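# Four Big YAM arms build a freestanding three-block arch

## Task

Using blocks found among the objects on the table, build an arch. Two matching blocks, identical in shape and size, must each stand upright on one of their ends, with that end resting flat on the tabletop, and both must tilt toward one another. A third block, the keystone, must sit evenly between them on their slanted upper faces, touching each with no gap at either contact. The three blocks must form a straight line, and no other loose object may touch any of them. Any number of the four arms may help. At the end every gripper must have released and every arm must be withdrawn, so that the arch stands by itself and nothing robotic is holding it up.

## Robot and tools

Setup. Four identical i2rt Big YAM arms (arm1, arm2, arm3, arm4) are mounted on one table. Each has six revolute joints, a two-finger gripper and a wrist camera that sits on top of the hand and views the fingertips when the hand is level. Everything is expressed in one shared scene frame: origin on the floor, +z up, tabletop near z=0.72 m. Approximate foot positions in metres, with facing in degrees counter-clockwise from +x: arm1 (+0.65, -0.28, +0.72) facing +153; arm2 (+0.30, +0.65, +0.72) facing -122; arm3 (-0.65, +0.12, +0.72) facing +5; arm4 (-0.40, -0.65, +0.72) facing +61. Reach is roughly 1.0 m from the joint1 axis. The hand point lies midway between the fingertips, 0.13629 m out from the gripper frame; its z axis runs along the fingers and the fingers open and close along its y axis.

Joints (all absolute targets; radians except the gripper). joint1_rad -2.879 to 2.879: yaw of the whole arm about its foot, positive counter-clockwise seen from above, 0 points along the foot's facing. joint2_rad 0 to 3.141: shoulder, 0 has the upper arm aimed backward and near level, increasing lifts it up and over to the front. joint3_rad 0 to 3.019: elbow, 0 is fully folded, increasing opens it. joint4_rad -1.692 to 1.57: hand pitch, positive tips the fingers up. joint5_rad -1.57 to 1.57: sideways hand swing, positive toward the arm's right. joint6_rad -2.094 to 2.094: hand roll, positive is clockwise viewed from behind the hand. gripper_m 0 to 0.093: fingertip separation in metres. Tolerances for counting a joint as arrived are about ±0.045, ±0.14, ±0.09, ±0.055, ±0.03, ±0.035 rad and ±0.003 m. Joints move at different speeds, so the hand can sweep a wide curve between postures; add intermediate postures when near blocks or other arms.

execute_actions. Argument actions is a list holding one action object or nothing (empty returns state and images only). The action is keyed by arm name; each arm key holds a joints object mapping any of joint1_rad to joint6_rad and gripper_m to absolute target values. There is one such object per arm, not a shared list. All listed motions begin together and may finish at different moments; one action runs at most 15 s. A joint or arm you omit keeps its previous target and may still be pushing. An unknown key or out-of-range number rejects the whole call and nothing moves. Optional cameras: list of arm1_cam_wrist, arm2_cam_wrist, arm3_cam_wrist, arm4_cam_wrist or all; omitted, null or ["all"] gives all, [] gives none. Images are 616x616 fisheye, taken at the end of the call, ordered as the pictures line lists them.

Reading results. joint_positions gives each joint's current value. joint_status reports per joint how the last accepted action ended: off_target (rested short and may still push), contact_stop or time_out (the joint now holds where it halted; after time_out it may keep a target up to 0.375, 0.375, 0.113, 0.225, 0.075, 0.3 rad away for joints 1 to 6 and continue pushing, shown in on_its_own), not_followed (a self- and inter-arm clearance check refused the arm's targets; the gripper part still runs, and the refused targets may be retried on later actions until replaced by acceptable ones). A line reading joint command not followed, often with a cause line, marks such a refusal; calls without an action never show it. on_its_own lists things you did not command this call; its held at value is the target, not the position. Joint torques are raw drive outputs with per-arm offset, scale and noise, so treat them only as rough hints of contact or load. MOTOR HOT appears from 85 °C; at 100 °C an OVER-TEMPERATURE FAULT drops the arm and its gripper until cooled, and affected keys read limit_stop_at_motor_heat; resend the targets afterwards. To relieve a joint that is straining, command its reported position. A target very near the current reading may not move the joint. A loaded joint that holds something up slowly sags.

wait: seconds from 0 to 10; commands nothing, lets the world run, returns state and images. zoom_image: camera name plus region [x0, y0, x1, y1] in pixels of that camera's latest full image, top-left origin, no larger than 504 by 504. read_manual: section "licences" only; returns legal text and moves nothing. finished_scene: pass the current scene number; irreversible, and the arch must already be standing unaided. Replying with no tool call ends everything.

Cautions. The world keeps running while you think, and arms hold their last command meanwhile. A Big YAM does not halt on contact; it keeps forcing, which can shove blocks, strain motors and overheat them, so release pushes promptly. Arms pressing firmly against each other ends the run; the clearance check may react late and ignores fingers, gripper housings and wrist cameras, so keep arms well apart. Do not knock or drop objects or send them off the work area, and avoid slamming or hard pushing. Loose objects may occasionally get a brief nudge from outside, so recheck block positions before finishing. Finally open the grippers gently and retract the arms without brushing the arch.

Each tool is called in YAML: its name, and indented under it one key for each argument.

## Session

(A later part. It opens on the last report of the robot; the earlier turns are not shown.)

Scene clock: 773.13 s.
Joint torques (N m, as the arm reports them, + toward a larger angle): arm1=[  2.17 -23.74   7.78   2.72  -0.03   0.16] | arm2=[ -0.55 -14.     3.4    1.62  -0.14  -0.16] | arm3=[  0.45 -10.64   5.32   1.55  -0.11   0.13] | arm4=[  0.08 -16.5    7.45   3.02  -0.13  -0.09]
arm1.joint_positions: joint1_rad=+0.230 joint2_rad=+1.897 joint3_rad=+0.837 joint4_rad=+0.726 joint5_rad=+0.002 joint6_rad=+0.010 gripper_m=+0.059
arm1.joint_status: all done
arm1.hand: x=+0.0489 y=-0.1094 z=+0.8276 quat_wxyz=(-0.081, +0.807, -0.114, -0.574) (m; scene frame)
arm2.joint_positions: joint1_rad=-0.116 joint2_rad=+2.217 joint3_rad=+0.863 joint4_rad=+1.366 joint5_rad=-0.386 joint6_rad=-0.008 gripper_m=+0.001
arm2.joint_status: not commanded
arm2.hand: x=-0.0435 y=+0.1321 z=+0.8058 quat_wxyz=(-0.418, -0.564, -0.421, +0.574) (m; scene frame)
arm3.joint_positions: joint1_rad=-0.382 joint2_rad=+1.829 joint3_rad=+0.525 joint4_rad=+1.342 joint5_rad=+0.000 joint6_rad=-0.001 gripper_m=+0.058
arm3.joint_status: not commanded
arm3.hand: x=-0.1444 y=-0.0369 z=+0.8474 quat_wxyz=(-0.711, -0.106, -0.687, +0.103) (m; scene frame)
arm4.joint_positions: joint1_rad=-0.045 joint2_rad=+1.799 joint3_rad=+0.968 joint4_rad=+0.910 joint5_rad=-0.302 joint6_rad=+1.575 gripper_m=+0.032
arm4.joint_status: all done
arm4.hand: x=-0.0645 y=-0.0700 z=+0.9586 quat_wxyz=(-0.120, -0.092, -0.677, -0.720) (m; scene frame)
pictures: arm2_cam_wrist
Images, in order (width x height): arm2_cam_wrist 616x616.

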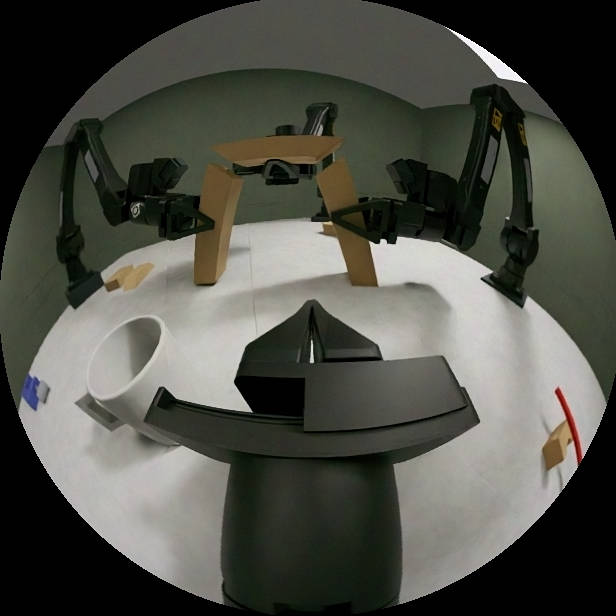

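execute_actions:
  actions:
    - {"arm1": {"joints": {"joint1_rad": 0.258, "joint5_rad": 0.066, "joint6_rad": 0.045}}}
  cameras: ["arm1_cam_wrist", "arm2_cam_wrist", "arm3_cam_wrist"]

Scene clock: 776.20 s.
Joint torques (N m, as the arm reports them, + toward a larger angle): arm1=[  3.42 -23.57   7.78   2.8    0.19   0.18] | arm2=[  0.38 -12.67   3.68   1.67  -0.13  -0.21] | arm3=[  0.72 -10.41   5.35   1.65  -0.09   0.15] | arm4=[  0.09 -16.41   7.42   3.05  -0.13  -0.08]
arm1.joint_positions: joint1_rad=+0.248 joint2_rad=+1.897 joint3_rad=+0.837 joint4_rad=+0.726 joint5_rad=+0.063 joint6_rad=+0.032 gripper_m=+0.059
arm1.joint_status: all done
arm1.hand: x=+0.0489 y=-0.1100 z=+0.8277 quat_wxyz=(-0.094, +0.803, -0.133, -0.573) (m; scene frame)
arm2.joint_positions: joint1_rad=-0.116 joint2_rad=+2.217 joint3_rad=+0.863 joint4_rad=+1.366 joint5_rad=-0.386 joint6_rad=-0.008 gripper_m=+0.001
arm2.joint_status: not commanded
arm2.hand: x=-0.0435 y=+0.1321 z=+0.8058 quat_wxyz=(-0.418, -0.564, -0.421, +0.574) (m; scene frame)
arm3.joint_positions: joint1_rad=-0.382 joint2_rad=+1.829 joint3_rad=+0.525 joint4_rad=+1.342 joint5_rad=+0.000 joint6_rad=-0.001 gripper_m=+0.058
arm3.joint_status: not commanded
arm3.hand: x=-0.1444 y=-0.0369 z=+0.8474 quat_wxyz=(-0.711, -0.106, -0.687, +0.103) (m; scene frame)
arm4.joint_positions: joint1_rad=-0.045 joint2_rad=+1.799 joint3_rad=+0.968 joint4_rad=+0.910 joint5_rad=-0.302 joint6_rad=+1.575 gripper_m=+0.032
arm4.joint_status: not commanded
arm4.hand: x=-0.0645 y=-0.0700 z=+0.9586 quat_wxyz=(-0.120, -0.092, -0.677, -0.720) (m; scene frame)
pictures: arm1_cam_wrist, arm2_cam_wrist, arm3_cam_wrist
Images, in order (width x height): arm1_cam_wrist 616x616, arm2_cam_wrist 616x616, arm3_cam_wrist 616x616.

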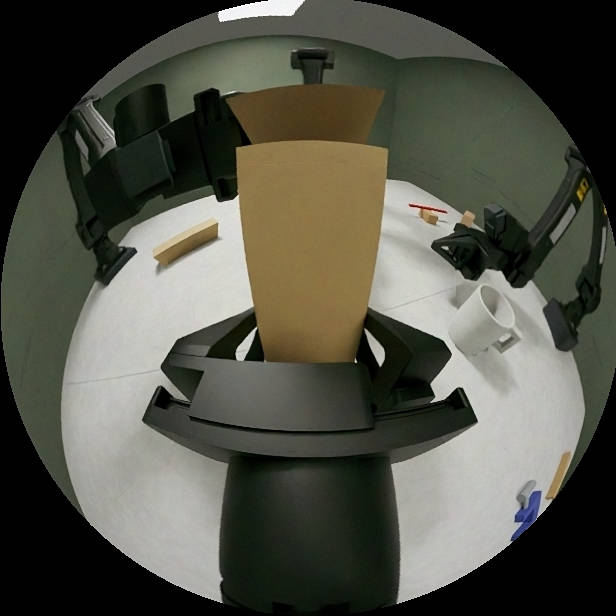

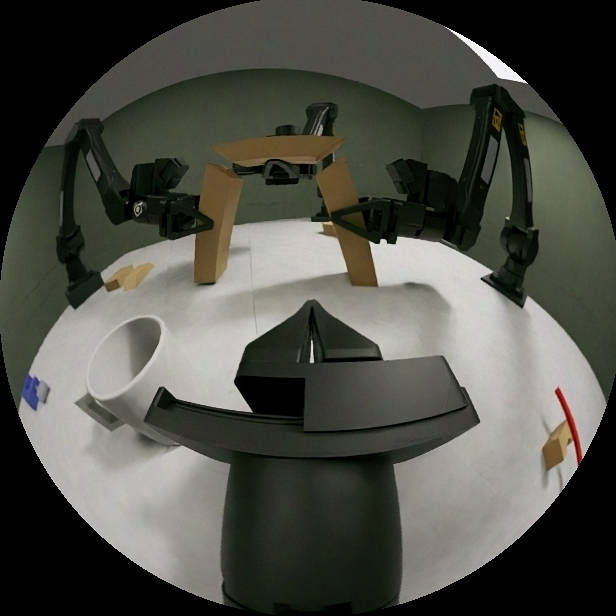

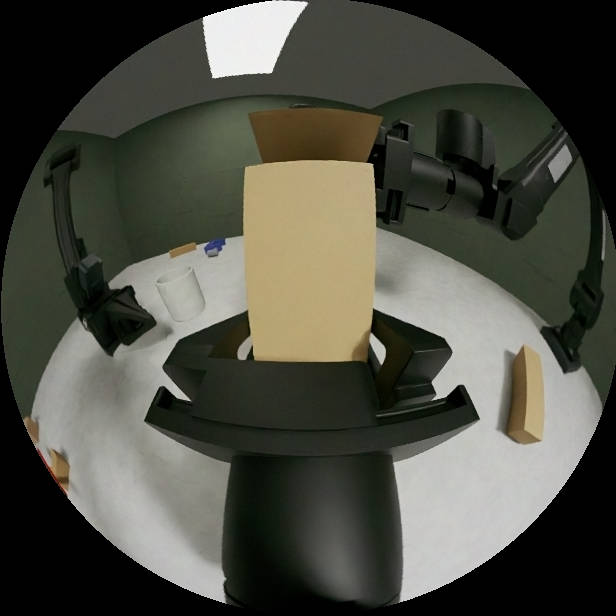

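execute_actions:
  actions:
    - {"arm1": {"joints": {"joint1_rad": 0.248, "joint2_rad": 1.916}}, "arm4": {"joints": {"joint2_rad": 1.812, "joint3_rad": 0.995, "joint4_rad": 0.875}}}

zoom_image:
  camera: "arm2_cam_wrist"
  region: [180, 120, 400, 300]

Scene clock: 783.43 s.
Joint torques (N m, as the arm reports them, + toward a larger angle): arm1=[  2.02 -18.08   7.8    2.73   0.19   0.19] | arm2=[  0.78 -13.07   3.66   1.74  -0.14  -0.13] | arm3=[  0.59 -10.61   5.21   1.58  -0.1    0.15] | arm4=[  0.06 -14.4    9.44   1.9   -0.14  -0.09]
arm1.joint_positions: joint1_rad=+0.248 joint2_rad=+1.909 joint3_rad=+0.837 joint4_rad=+0.728 joint5_rad=+0.063 joint6_rad=+0.033 gripper_m=+0.059
arm1.joint_status: all done
arm1.hand: x=+0.0497 y=-0.1101 z=+0.8210 quat_wxyz=(-0.094, +0.806, -0.134, -0.569) (m; scene frame)
arm2.joint_positions: joint1_rad=-0.116 joint2_rad=+2.217 joint3_rad=+0.863 joint4_rad=+1.366 joint5_rad=-0.386 joint6_rad=-0.008 gripper_m=+0.001
arm2.joint_status: not commanded
arm2.hand: x=-0.0435 y=+0.1321 z=+0.8058 quat_wxyz=(-0.418, -0.564, -0.421, +0.574) (m; scene frame)
arm3.joint_positions: joint1_rad=-0.382 joint2_rad=+1.829 joint3_rad=+0.525 joint4_rad=+1.342 joint5_rad=+0.000 joint6_rad=-0.001 gripper_m=+0.058
arm3.joint_status: not commanded
arm3.hand: x=-0.1444 y=-0.0369 z=+0.8474 quat_wxyz=(-0.711, -0.106, -0.687, +0.103) (m; scene frame)
arm4.joint_positions: joint1_rad=-0.045 joint2_rad=+1.817 joint3_rad=+0.968 joint4_rad=+0.876 joint5_rad=-0.302 joint6_rad=+1.575 gripper_m=+0.032
arm4.joint_status: all done
arm4.hand: x=-0.0633 y=-0.0687 z=+0.9393 quat_wxyz=(-0.112, -0.100, -0.694, -0.704) (m; scene frame)
pictures: arm1_cam_wrist, arm2_cam_wrist, arm3_cam_wrist, arm4_cam_wrist
Images, in order (width x height): arm1_cam_wrist 616x616, arm2_cam_wrist 616x616, arm3_cam_wrist 616x616, arm4_cam_wrist 616x616.

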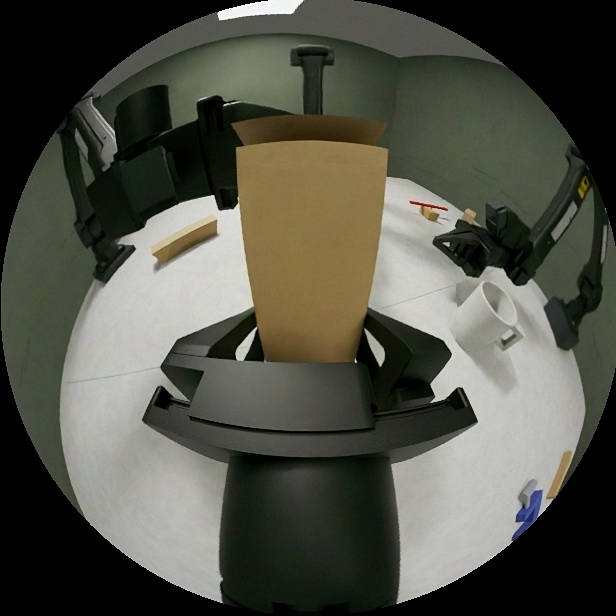

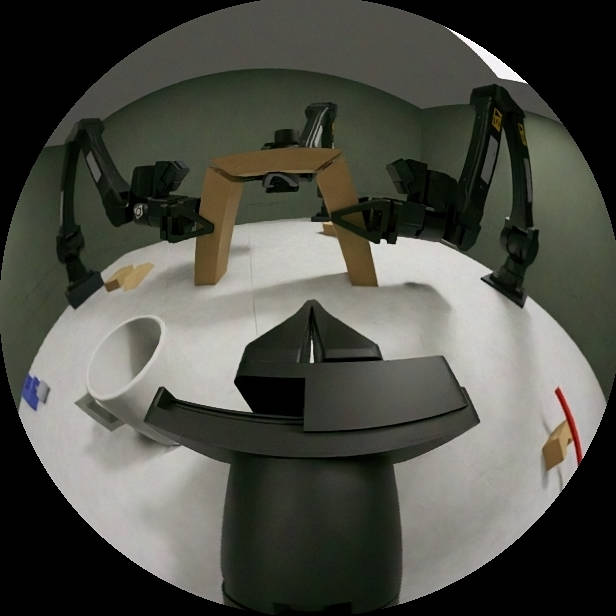

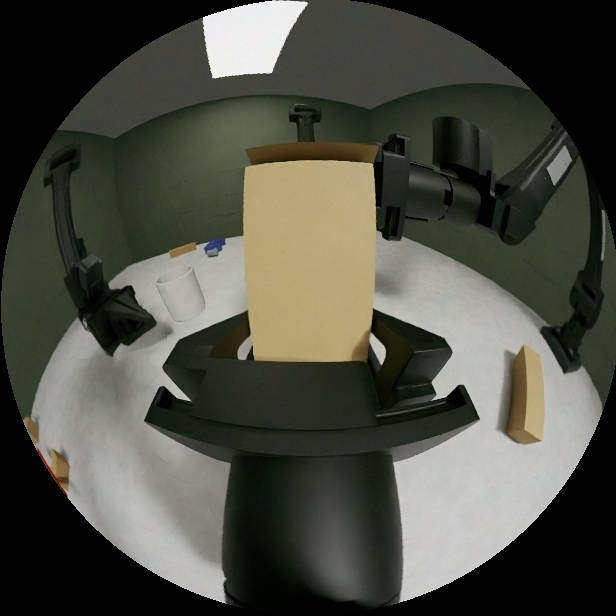

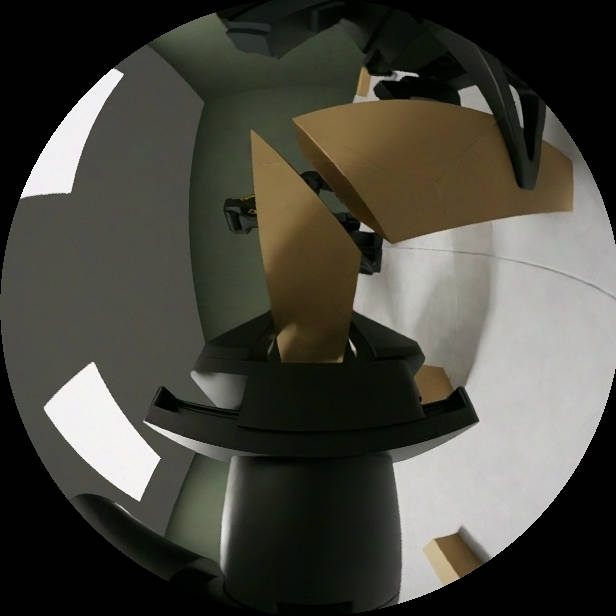

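Region (180, 120, 400, 300) of arm2_cam_wrist's 616x616 image, scaled by 2.291, with more detail than that image has; it fills the top 412 rows of this view, and the rest is white.

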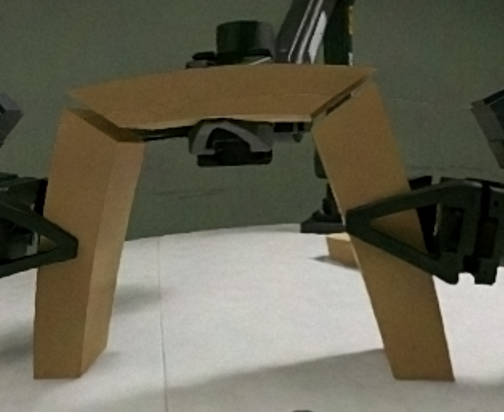

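execute_actions:
  actions:
    - {"arm4": {"joints": {"joint2_rad": 1.829, "joint3_rad": 0.975}}}

zoom_image:
  camera: "arm2_cam_wrist"
  region: [190, 110, 370, 220]

Scene clock: 786.93 s.
Joint torques (N m, as the arm reports them, + toward a larger angle): arm1=[  2.21 -17.95   7.69   2.79   0.19   0.16] | arm2=[  0.02 -14.22   3.67   1.63  -0.1   -0.16] | arm3=[  1.05 -10.94   5.28   1.72  -0.08   0.14] | arm4=[  0.15 -14.24   7.74   1.92  -0.14  -0.11]
arm1.joint_positions: joint1_rad=+0.248 joint2_rad=+1.909 joint3_rad=+0.837 joint4_rad=+0.728 joint5_rad=+0.063 joint6_rad=+0.033 gripper_m=+0.059
arm1.joint_status: not commanded
arm1.hand: x=+0.0497 y=-0.1101 z=+0.8210 quat_wxyz=(-0.094, +0.806, -0.134, -0.569) (m; scene frame)
arm2.joint_positions: joint1_rad=-0.116 joint2_rad=+2.217 joint3_rad=+0.863 joint4_rad=+1.366 joint5_rad=-0.386 joint6_rad=-0.008 gripper_m=+0.001
arm2.joint_status: not commanded
arm2.hand: x=-0.0435 y=+0.1321 z=+0.8058 quat_wxyz=(-0.418, -0.564, -0.421, +0.574) (m; scene frame)
arm3.joint_positions: joint1_rad=-0.382 joint2_rad=+1.829 joint3_rad=+0.525 joint4_rad=+1.342 joint5_rad=+0.000 joint6_rad=-0.001 gripper_m=+0.058
arm3.joint_status: not commanded
arm3.hand: x=-0.1444 y=-0.0369 z=+0.8474 quat_wxyz=(-0.711, -0.106, -0.687, +0.103) (m; scene frame)
arm4.joint_positions: joint1_rad=-0.045 joint2_rad=+1.830 joint3_rad=+0.968 joint4_rad=+0.876 joint5_rad=-0.302 joint6_rad=+1.578 gripper_m=+0.032
arm4.joint_status: all done
arm4.hand: x=-0.0627 y=-0.0681 z=+0.9307 quat_wxyz=(-0.109, -0.103, -0.698, -0.700) (m; scene frame)
pictures: arm1_cam_wrist, arm2_cam_wrist, arm3_cam_wrist, arm4_cam_wrist
Images, in order (width x height): arm1_cam_wrist 616x616, arm2_cam_wrist 616x616, arm3_cam_wrist 616x616, arm4_cam_wrist 616x616.

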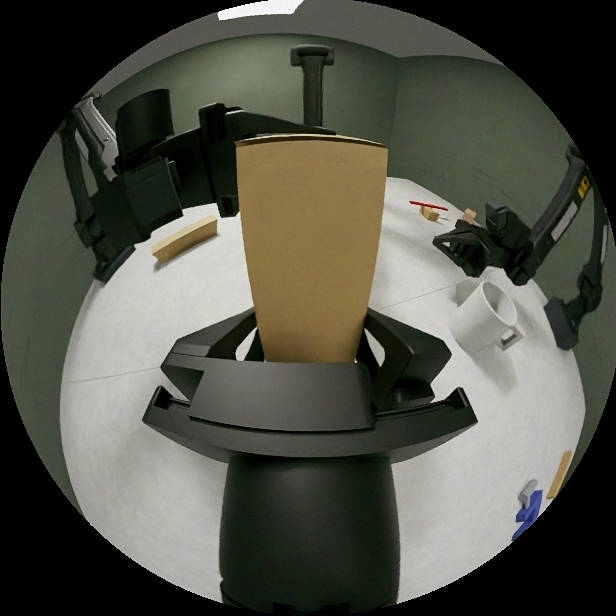

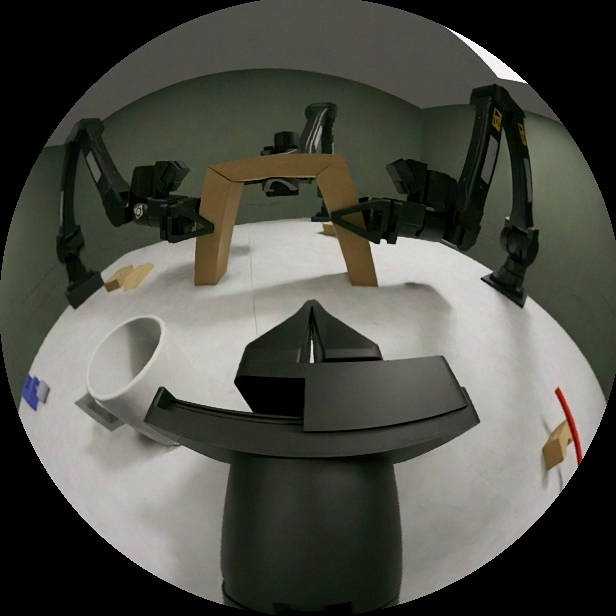

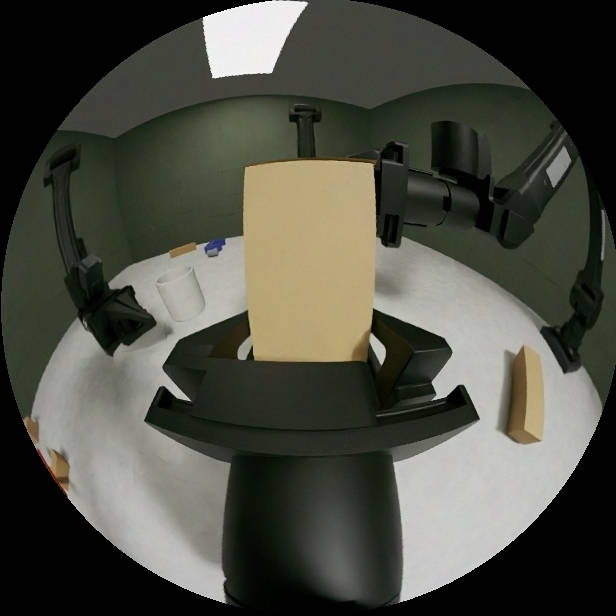

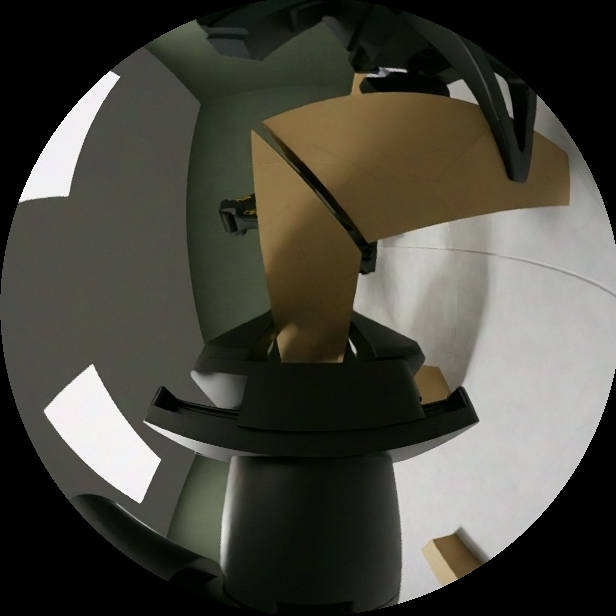

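Region (190, 110, 370, 220) of arm2_cam_wrist's 616x616 image, scaled by 2.800, with more detail than that image has.

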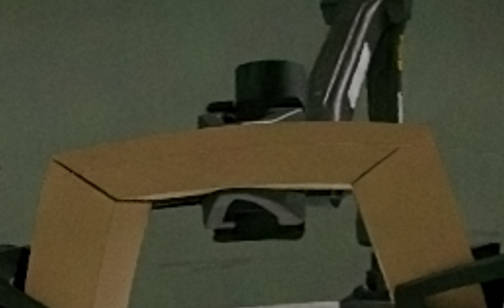

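execute_actions:
  actions:
    - {"arm4": {"joints": {"joint5_rad": -0.286}}}
  cameras: ["arm2_cam_wrist", "arm4_cam_wrist"]

zoom_image:
  camera: "arm2_cam_wrist"
  region: [190, 110, 370, 220]

Scene clock: 790.80 s.
Joint torques (N m, as the arm reports them, + toward a larger angle): arm1=[  2.13 -18.6    7.75   2.75   0.19   0.16] | arm2=[ -0.26 -13.64   3.27   1.66  -0.15  -0.2 ] | arm3=[  0.9  -10.56   5.19   1.53  -0.09   0.17] | arm4=[ -0.17 -14.41   7.8    1.9    0.23  -0.12]
arm1.joint_positions: joint1_rad=+0.248 joint2_rad=+1.909 joint3_rad=+0.837 joint4_rad=+0.728 joint5_rad=+0.063 joint6_rad=+0.033 gripper_m=+0.059
arm1.joint_status: not commanded
arm1.hand: x=+0.0497 y=-0.1101 z=+0.8210 quat_wxyz=(-0.094, +0.806, -0.134, -0.569) (m; scene frame)
arm2.joint_positions: joint1_rad=-0.116 joint2_rad=+2.217 joint3_rad=+0.863 joint4_rad=+1.366 joint5_rad=-0.386 joint6_rad=-0.008 gripper_m=+0.001
arm2.joint_status: not commanded
arm2.hand: x=-0.0435 y=+0.1321 z=+0.8058 quat_wxyz=(-0.418, -0.564, -0.421, +0.574) (m; scene frame)
arm3.joint_positions: joint1_rad=-0.382 joint2_rad=+1.829 joint3_rad=+0.525 joint4_rad=+1.342 joint5_rad=+0.000 joint6_rad=-0.001 gripper_m=+0.058
arm3.joint_status: not commanded
arm3.hand: x=-0.1444 y=-0.0369 z=+0.8474 quat_wxyz=(-0.711, -0.106, -0.687, +0.103) (m; scene frame)
arm4.joint_positions: joint1_rad=-0.045 joint2_rad=+1.830 joint3_rad=+0.968 joint4_rad=+0.876 joint5_rad=-0.291 joint6_rad=+1.578 gripper_m=+0.032
arm4.joint_status: all done
arm4.hand: x=-0.0609 y=-0.0687 z=+0.9307 quat_wxyz=(-0.113, -0.107, -0.697, -0.700) (m; scene frame)
pictures: arm2_cam_wrist, arm4_cam_wrist
Images, in order (width x height): arm2_cam_wrist 616x616, arm4_cam_wrist 616x616.

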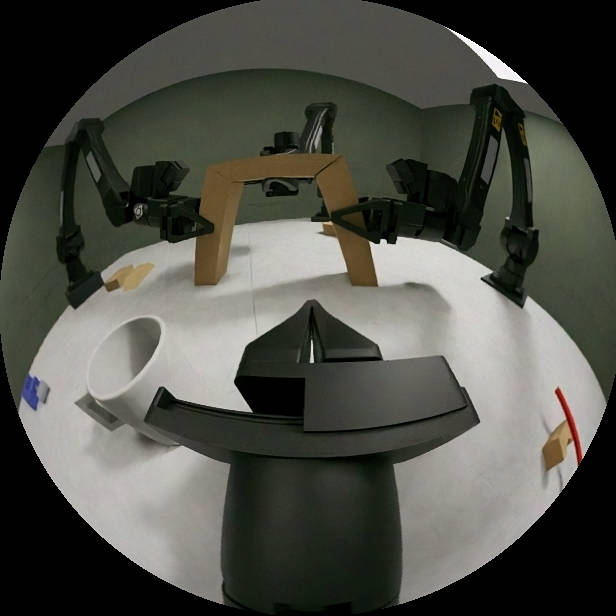

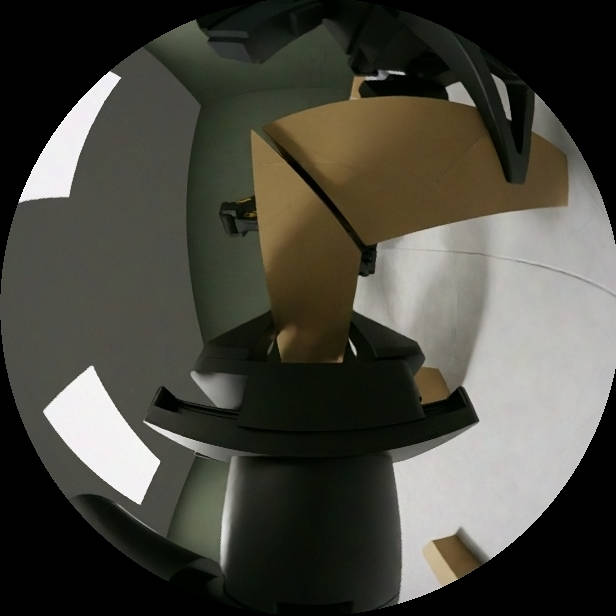

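Region (190, 110, 370, 220) of arm2_cam_wrist's 616x616 image, scaled by 2.800, with more detail than that image has.

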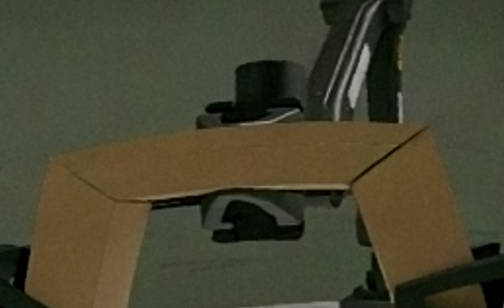

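execute_actions:
  actions:
    - {"arm4": {"joints": {"joint1_rad": -0.06, "joint5_rad": -0.327}}}

zoom_image:
  camera: "arm2_cam_wrist"
  region: [190, 110, 370, 220]

Scene clock: 795.10 s.
Joint torques (N m, as the arm reports them, + toward a larger angle): arm1=[  2.09 -18.47   7.75   2.67   0.19   0.16] | arm2=[  0.81 -13.21   3.67   1.64  -0.17  -0.18] | arm3=[  1.08 -10.71   5.3    1.64  -0.08   0.14] | arm4=[ -0.36 -14.44   7.74   1.89  -0.16  -0.11]
arm1.joint_positions: joint1_rad=+0.248 joint2_rad=+1.909 joint3_rad=+0.837 joint4_rad=+0.728 joint5_rad=+0.063 joint6_rad=+0.033 gripper_m=+0.059
arm1.joint_status: not commanded
arm1.hand: x=+0.0497 y=-0.1101 z=+0.8210 quat_wxyz=(-0.094, +0.806, -0.134, -0.569) (m; scene frame)
arm2.joint_positions: joint1_rad=-0.116 joint2_rad=+2.217 joint3_rad=+0.863 joint4_rad=+1.366 joint5_rad=-0.386 joint6_rad=-0.008 gripper_m=+0.001
arm2.joint_status: not commanded
arm2.hand: x=-0.0435 y=+0.1321 z=+0.8058 quat_wxyz=(-0.418, -0.564, -0.421, +0.574) (m; scene frame)
arm3.joint_positions: joint1_rad=-0.382 joint2_rad=+1.829 joint3_rad=+0.525 joint4_rad=+1.342 joint5_rad=+0.000 joint6_rad=-0.001 gripper_m=+0.058
arm3.joint_status: not commanded
arm3.hand: x=-0.1444 y=-0.0369 z=+0.8474 quat_wxyz=(-0.711, -0.106, -0.687, +0.103) (m; scene frame)
arm4.joint_positions: joint1_rad=-0.052 joint2_rad=+1.830 joint3_rad=+0.968 joint4_rad=+0.876 joint5_rad=-0.322 joint6_rad=+1.578 gripper_m=+0.032
arm4.joint_status: all done
arm4.hand: x=-0.0616 y=-0.0697 z=+0.9307 quat_wxyz=(-0.105, -0.098, -0.699, -0.701) (m; scene frame)
pictures: arm1_cam_wrist, arm2_cam_wrist, arm3_cam_wrist, arm4_cam_wrist
Images, in order (width x height): arm1_cam_wrist 616x616, arm2_cam_wrist 616x616, arm3_cam_wrist 616x616, arm4_cam_wrist 616x616.

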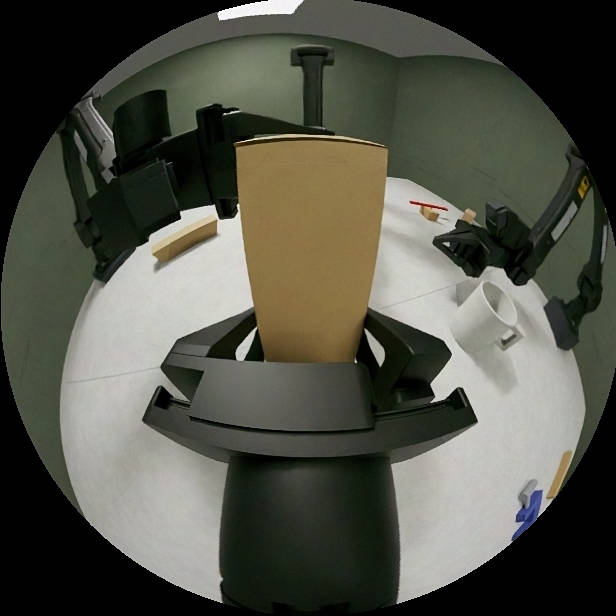

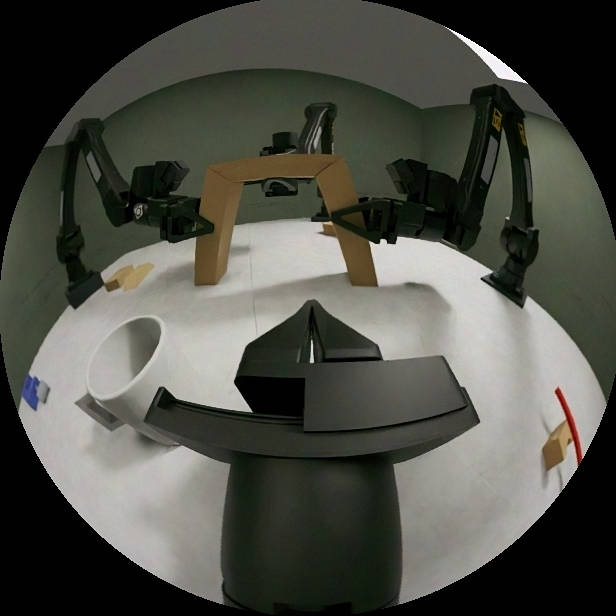

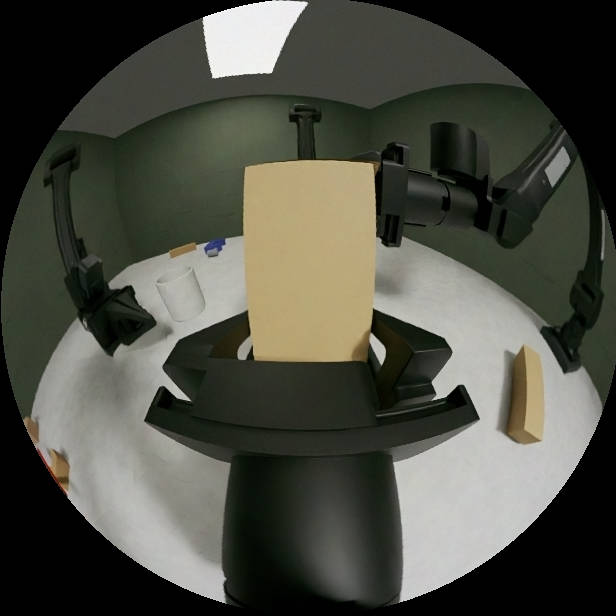

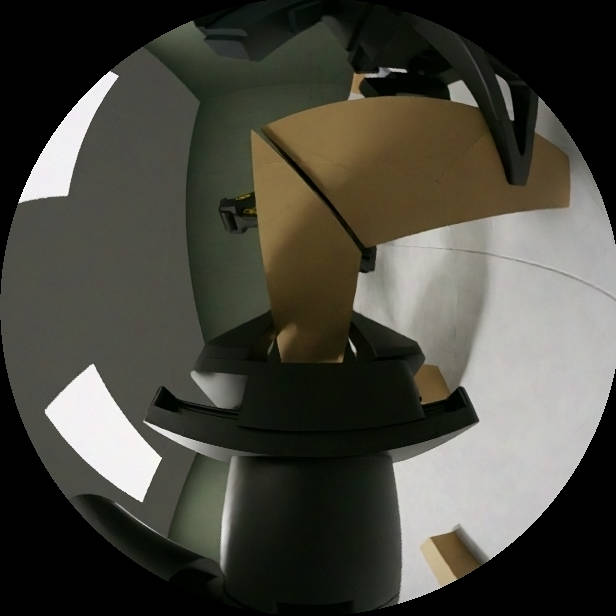

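Region (190, 110, 370, 220) of arm2_cam_wrist's 616x616 image, scaled by 2.800, with more detail than that image has.

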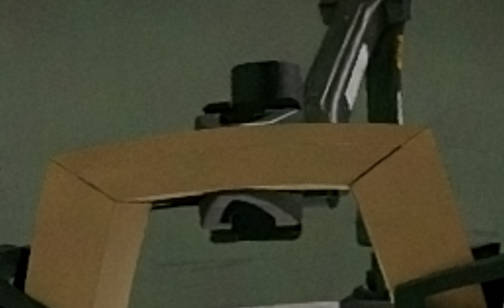

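Gaps small and even. Release the keystone.

execute_actions:
  actions:
    - {"arm4": {"joints": {"joint1_rad": -0.052, "gripper_m": 0.06}}}

zoom_image:
  camera: "arm2_cam_wrist"
  region: [190, 110, 370, 220]

Scene clock: 797.33 s.
Joint torques (N m, as the arm reports them, + toward a larger angle): arm1=[  2.28 -18.37   7.7    2.67   0.19   0.19] | arm2=[ -0.37 -12.78   3.55   1.49  -0.1   -0.2 ] | arm3=[  1.15 -10.86   5.35   1.8   -0.1    0.17] | arm4=[  0.14 -13.98   7.84   1.86  -0.17  -0.12]
arm1.joint_positions: joint1_rad=+0.248 joint2_rad=+1.909 joint3_rad=+0.837 joint4_rad=+0.728 joint5_rad=+0.063 joint6_rad=+0.033 gripper_m=+0.059
arm1.joint_status: not commanded
arm1.hand: x=+0.0497 y=-0.1101 z=+0.8210 quat_wxyz=(-0.094, +0.806, -0.134, -0.569) (m; scene frame)
arm2.joint_positions: joint1_rad=-0.116 joint2_rad=+2.217 joint3_rad=+0.863 joint4_rad=+1.366 joint5_rad=-0.386 joint6_rad=-0.008 gripper_m=+0.001
arm2.joint_status: not commanded
arm2.hand: x=-0.0435 y=+0.1321 z=+0.8058 quat_wxyz=(-0.418, -0.564, -0.421, +0.574) (m; scene frame)
arm3.joint_positions: joint1_rad=-0.382 joint2_rad=+1.829 joint3_rad=+0.525 joint4_rad=+1.342 joint5_rad=+0.000 joint6_rad=-0.001 gripper_m=+0.058
arm3.joint_status: not commanded
arm3.hand: x=-0.1444 y=-0.0369 z=+0.8474 quat_wxyz=(-0.711, -0.106, -0.687, +0.103) (m; scene frame)
arm4.joint_positions: joint1_rad=-0.052 joint2_rad=+1.830 joint3_rad=+0.968 joint4_rad=+0.876 joint5_rad=-0.322 joint6_rad=+1.578 gripper_m=+0.060
arm4.joint_status: all done
arm4.hand: x=-0.0616 y=-0.0697 z=+0.9307 quat_wxyz=(-0.105, -0.098, -0.699, -0.701) (m; scene frame)
pictures: arm1_cam_wrist, arm2_cam_wrist, arm3_cam_wrist, arm4_cam_wrist
Images, in order (width x height): arm1_cam_wrist 616x616, arm2_cam_wrist 616x616, arm3_cam_wrist 616x616, arm4_cam_wrist 616x616.

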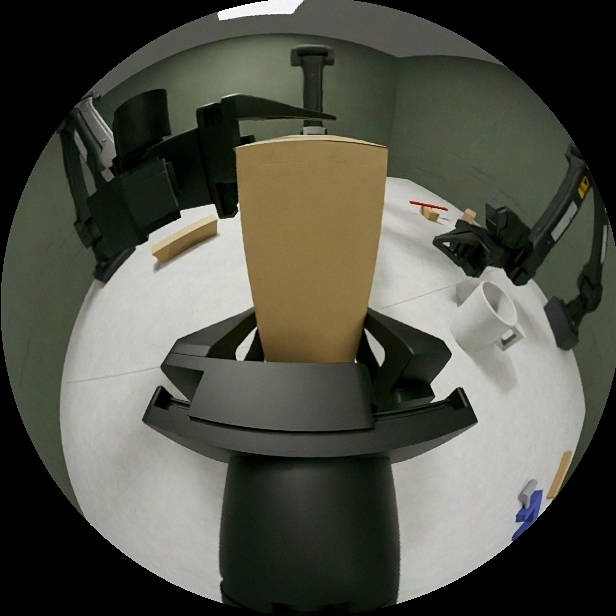

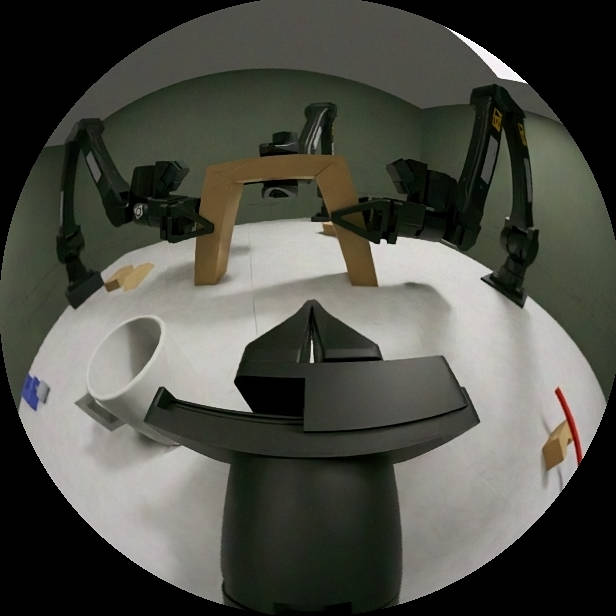

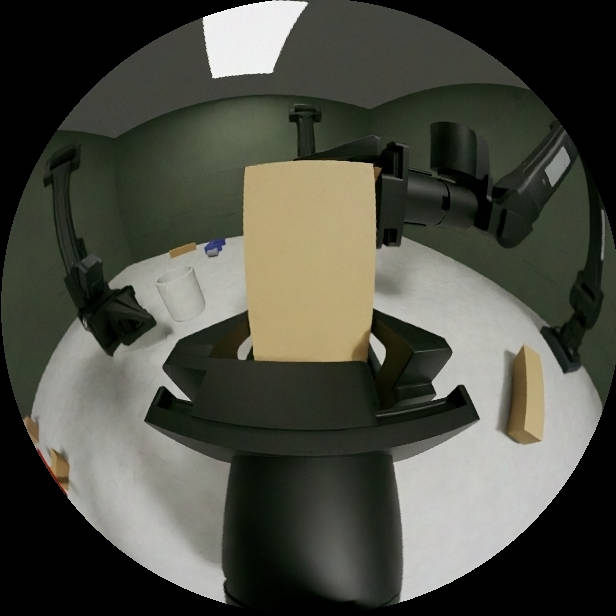

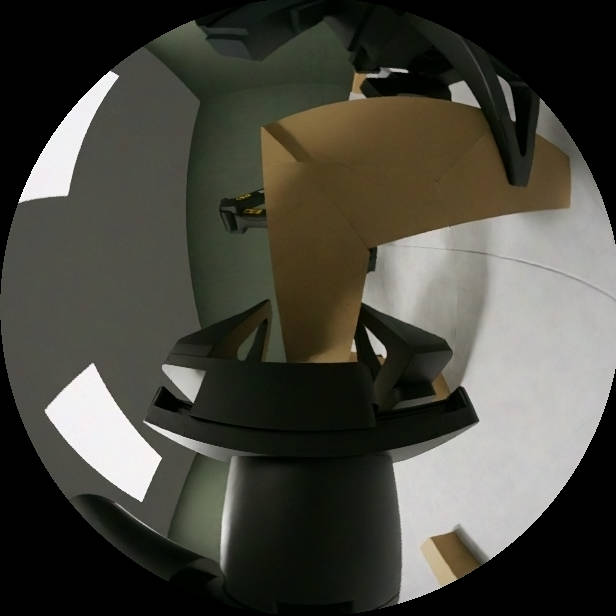

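Region (190, 110, 370, 220) of arm2_cam_wrist's 616x616 image, scaled by 2.800, with more detail than that image has.

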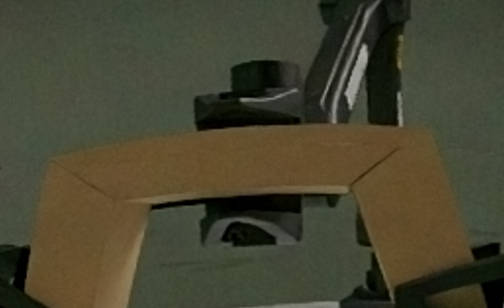

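execute_actions:
  actions:
    - {"arm1": {"joints": {"gripper_m": 0.09}}, "arm3": {"joints": {"gripper_m": 0.09}}, "arm4": {"joints": {"gripper_m": 0.09}}}

zoom_image:
  camera: "arm2_cam_wrist"
  region: [180, 120, 400, 300]

Scene clock: 800.30 s.
Joint torques (N m, as the arm reports them, + toward a larger angle): arm1=[  1.63 -18.43   7.76   2.13   0.18   0.18] | arm2=[  0.83 -12.47   3.6    1.79  -0.13  -0.18] | arm3=[  1.18 -10.94   5.35   1.61  -0.07   0.12] | arm4=[  0.12 -14.38   7.76   1.91  -0.15  -0.12]
arm1.joint_positions: joint1_rad=+0.248 joint2_rad=+1.909 joint3_rad=+0.837 joint4_rad=+0.744 joint5_rad=+0.063 joint6_rad=+0.033 gripper_m=+0.090
arm1.joint_status: all done
arm1.hand: x=+0.0485 y=-0.1098 z=+0.8245 quat_wxyz=(-0.094, +0.802, -0.133, -0.575) (m; scene frame)
arm2.joint_positions: joint1_rad=-0.116 joint2_rad=+2.217 joint3_rad=+0.863 joint4_rad=+1.366 joint5_rad=-0.386 joint6_rad=-0.008 gripper_m=+0.001
arm2.joint_status: not commanded
arm2.hand: x=-0.0435 y=+0.1321 z=+0.8058 quat_wxyz=(-0.418, -0.564, -0.421, +0.574) (m; scene frame)
arm3.joint_positions: joint1_rad=-0.382 joint2_rad=+1.829 joint3_rad=+0.525 joint4_rad=+1.342 joint5_rad=+0.000 joint6_rad=-0.001 gripper_m=+0.090
arm3.joint_status: all done
arm3.hand: x=-0.1444 y=-0.0369 z=+0.8474 quat_wxyz=(-0.712, -0.106, -0.687, +0.102) (m; scene frame)
arm4.joint_positions: joint1_rad=-0.052 joint2_rad=+1.830 joint3_rad=+0.968 joint4_rad=+0.876 joint5_rad=-0.322 joint6_rad=+1.578 gripper_m=+0.090
arm4.joint_status: all done
arm4.hand: x=-0.0616 y=-0.0697 z=+0.9307 quat_wxyz=(-0.105, -0.098, -0.699, -0.701) (m; scene frame)
pictures: arm1_cam_wrist, arm2_cam_wrist, arm3_cam_wrist, arm4_cam_wrist
Images, in order (width x height): arm1_cam_wrist 616x616, arm2_cam_wrist 616x616, arm3_cam_wrist 616x616, arm4_cam_wrist 616x616.

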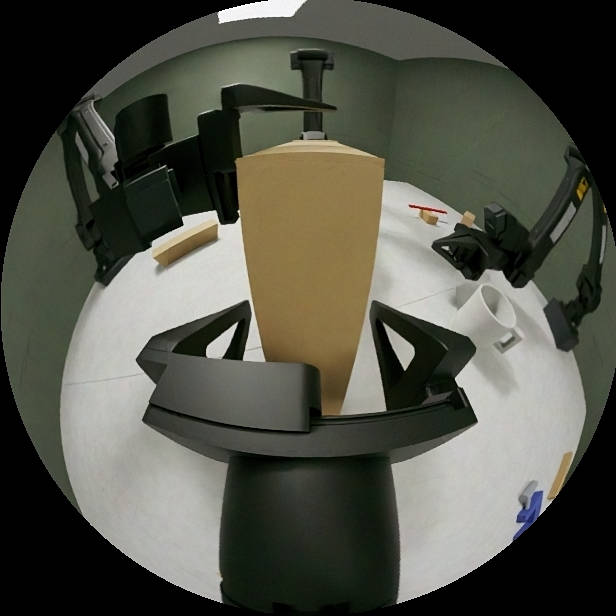

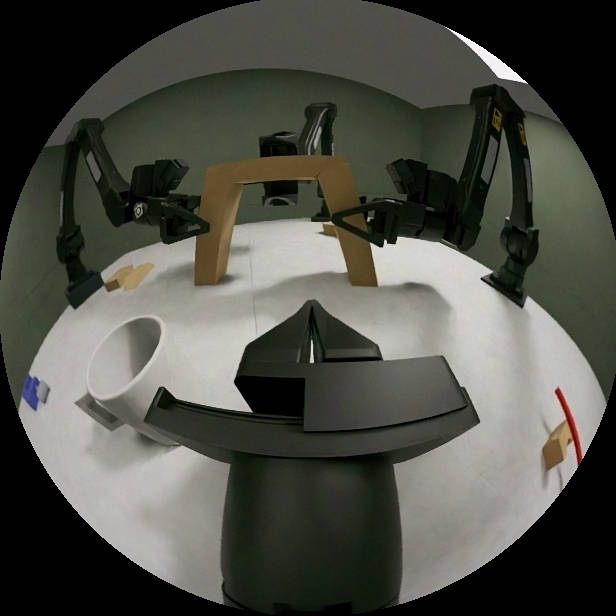

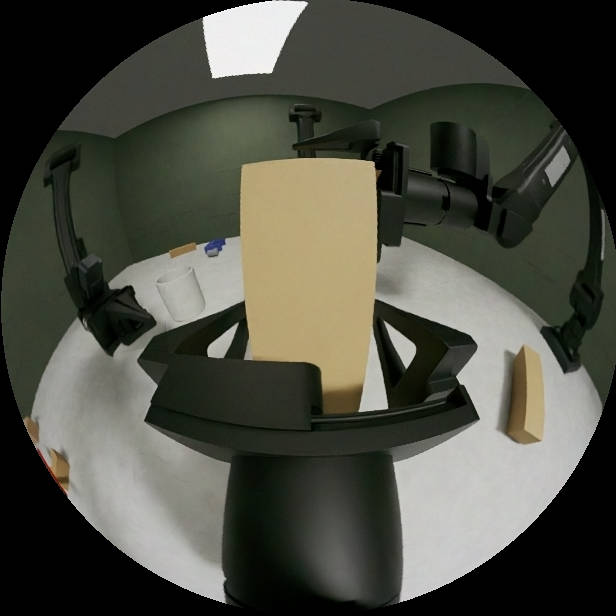

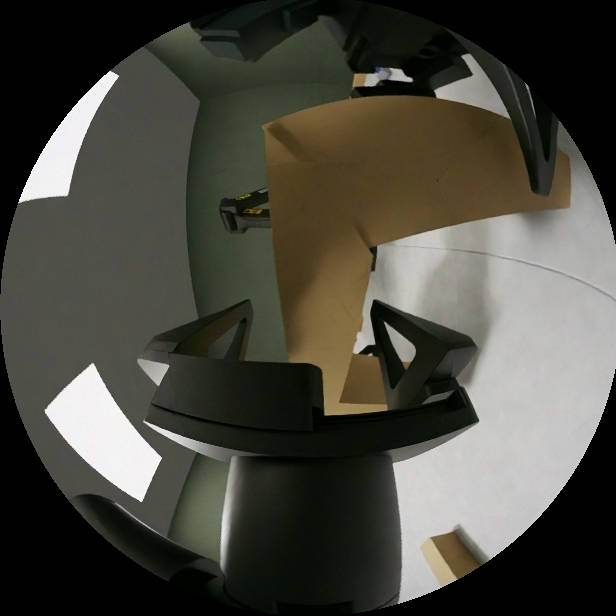

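Region (180, 120, 400, 300) of arm2_cam_wrist's 616x616 image, scaled by 2.291, with more detail than that image has; it fills the top 412 rows of this view, and the rest is white.

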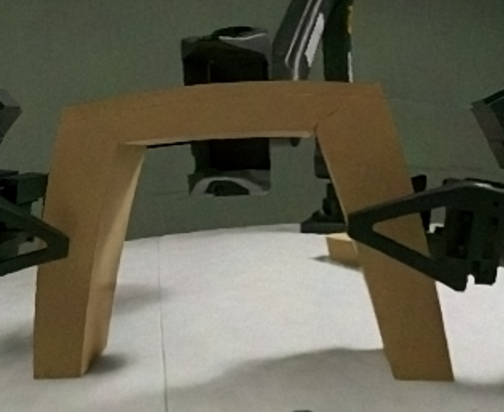

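execute_actions:
  actions:
    - {"arm1": {"joints": {"joint2_rad": 1.6, "joint3_rad": 0.6}}, "arm3": {"joints": {"joint2_rad": 1.5, "joint3_rad": 0.25}}, "arm4": {"joints": {"joint2_rad": 1.69, "joint3_rad": 0.79}}}

Scene clock: 813.47 s.
Joint torques (N m, as the arm reports them, + toward a larger angle): arm1=[  2.06 -13.92   6.9    1.91   0.17   0.14] | arm2=[  0.19 -13.29   3.41   1.58  -0.16  -0.16] | arm3=[ 0.65 -6.08  4.04  1.66 -0.09  0.15] | arm4=[  0.17 -12.36   6.21   1.92  -0.16  -0.12]
arm1.joint_positions: joint1_rad=+0.248 joint2_rad=+1.595 joint3_rad=+0.608 joint4_rad=+0.750 joint5_rad=+0.063 joint6_rad=+0.033 gripper_m=+0.090
arm1.joint_status: all done
arm1.hand: x=+0.1244 y=-0.1305 z=+0.9046 quat_wxyz=(-0.097, +0.775, -0.130, -0.611) (m; scene frame)
arm2.joint_positions: joint1_rad=-0.116 joint2_rad=+2.217 joint3_rad=+0.863 joint4_rad=+1.366 joint5_rad=-0.386 joint6_rad=-0.008 gripper_m=+0.001
arm2.joint_status: not commanded
arm2.hand: x=-0.0435 y=+0.1321 z=+0.8058 quat_wxyz=(-0.418, -0.564, -0.421, +0.574) (m; scene frame)
arm3.joint_positions: joint1_rad=-0.382 joint2_rad=+1.507 joint3_rad=+0.248 joint4_rad=+1.342 joint5_rad=+0.000 joint6_rad=-0.001 gripper_m=+0.090
arm3.joint_status: all done
arm3.hand: x=-0.2428 y=-0.0074 z=+0.8970 quat_wxyz=(-0.727, -0.104, -0.671, +0.105) (m; scene frame)
arm4.joint_positions: joint1_rad=-0.052 joint2_rad=+1.695 joint3_rad=+0.800 joint4_rad=+0.876 joint5_rad=-0.322 joint6_rad=+1.578 gripper_m=+0.090
arm4.joint_status: all done
arm4.hand: x=-0.0950 y=-0.1172 z=+0.9337 quat_wxyz=(-0.100, -0.104, -0.709, -0.690) (m; scene frame)
pictures: arm1_cam_wrist, arm2_cam_wrist, arm3_cam_wrist, arm4_cam_wrist
Images, in order (width x height): arm1_cam_wrist 616x616, arm2_cam_wrist 616x616, arm3_cam_wrist 616x616, arm4_cam_wrist 616x616.

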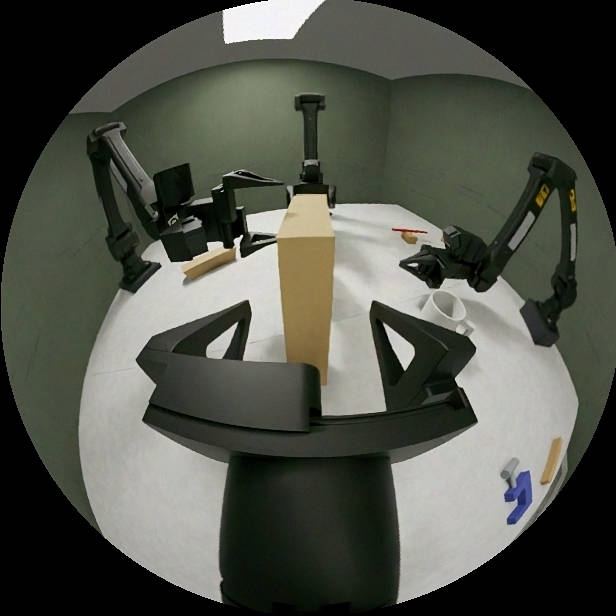

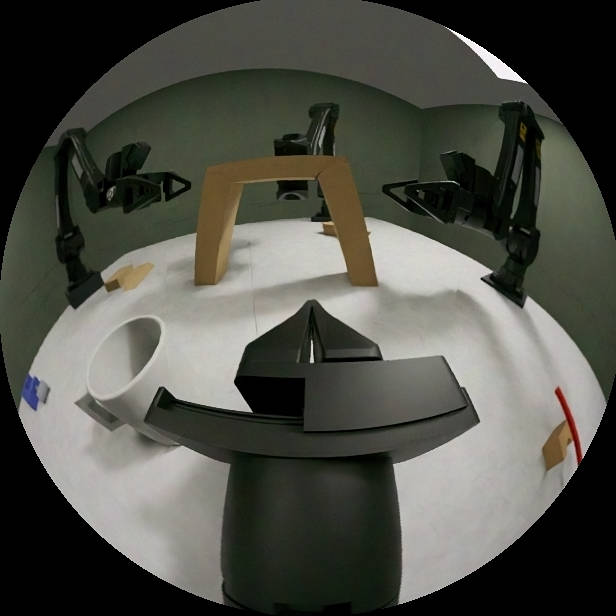

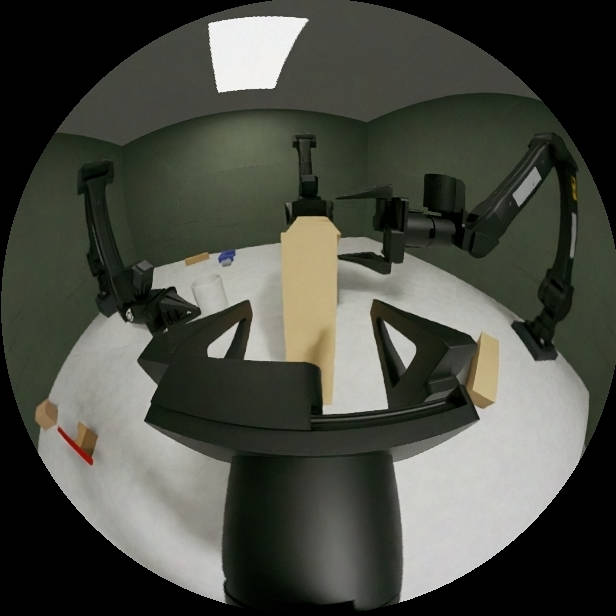

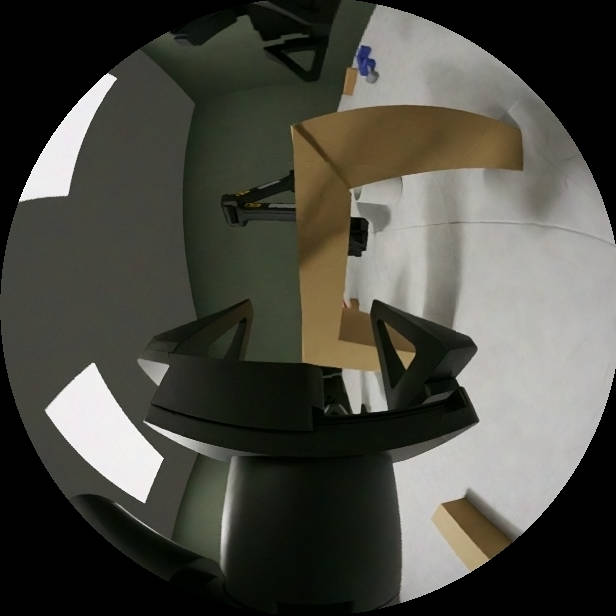

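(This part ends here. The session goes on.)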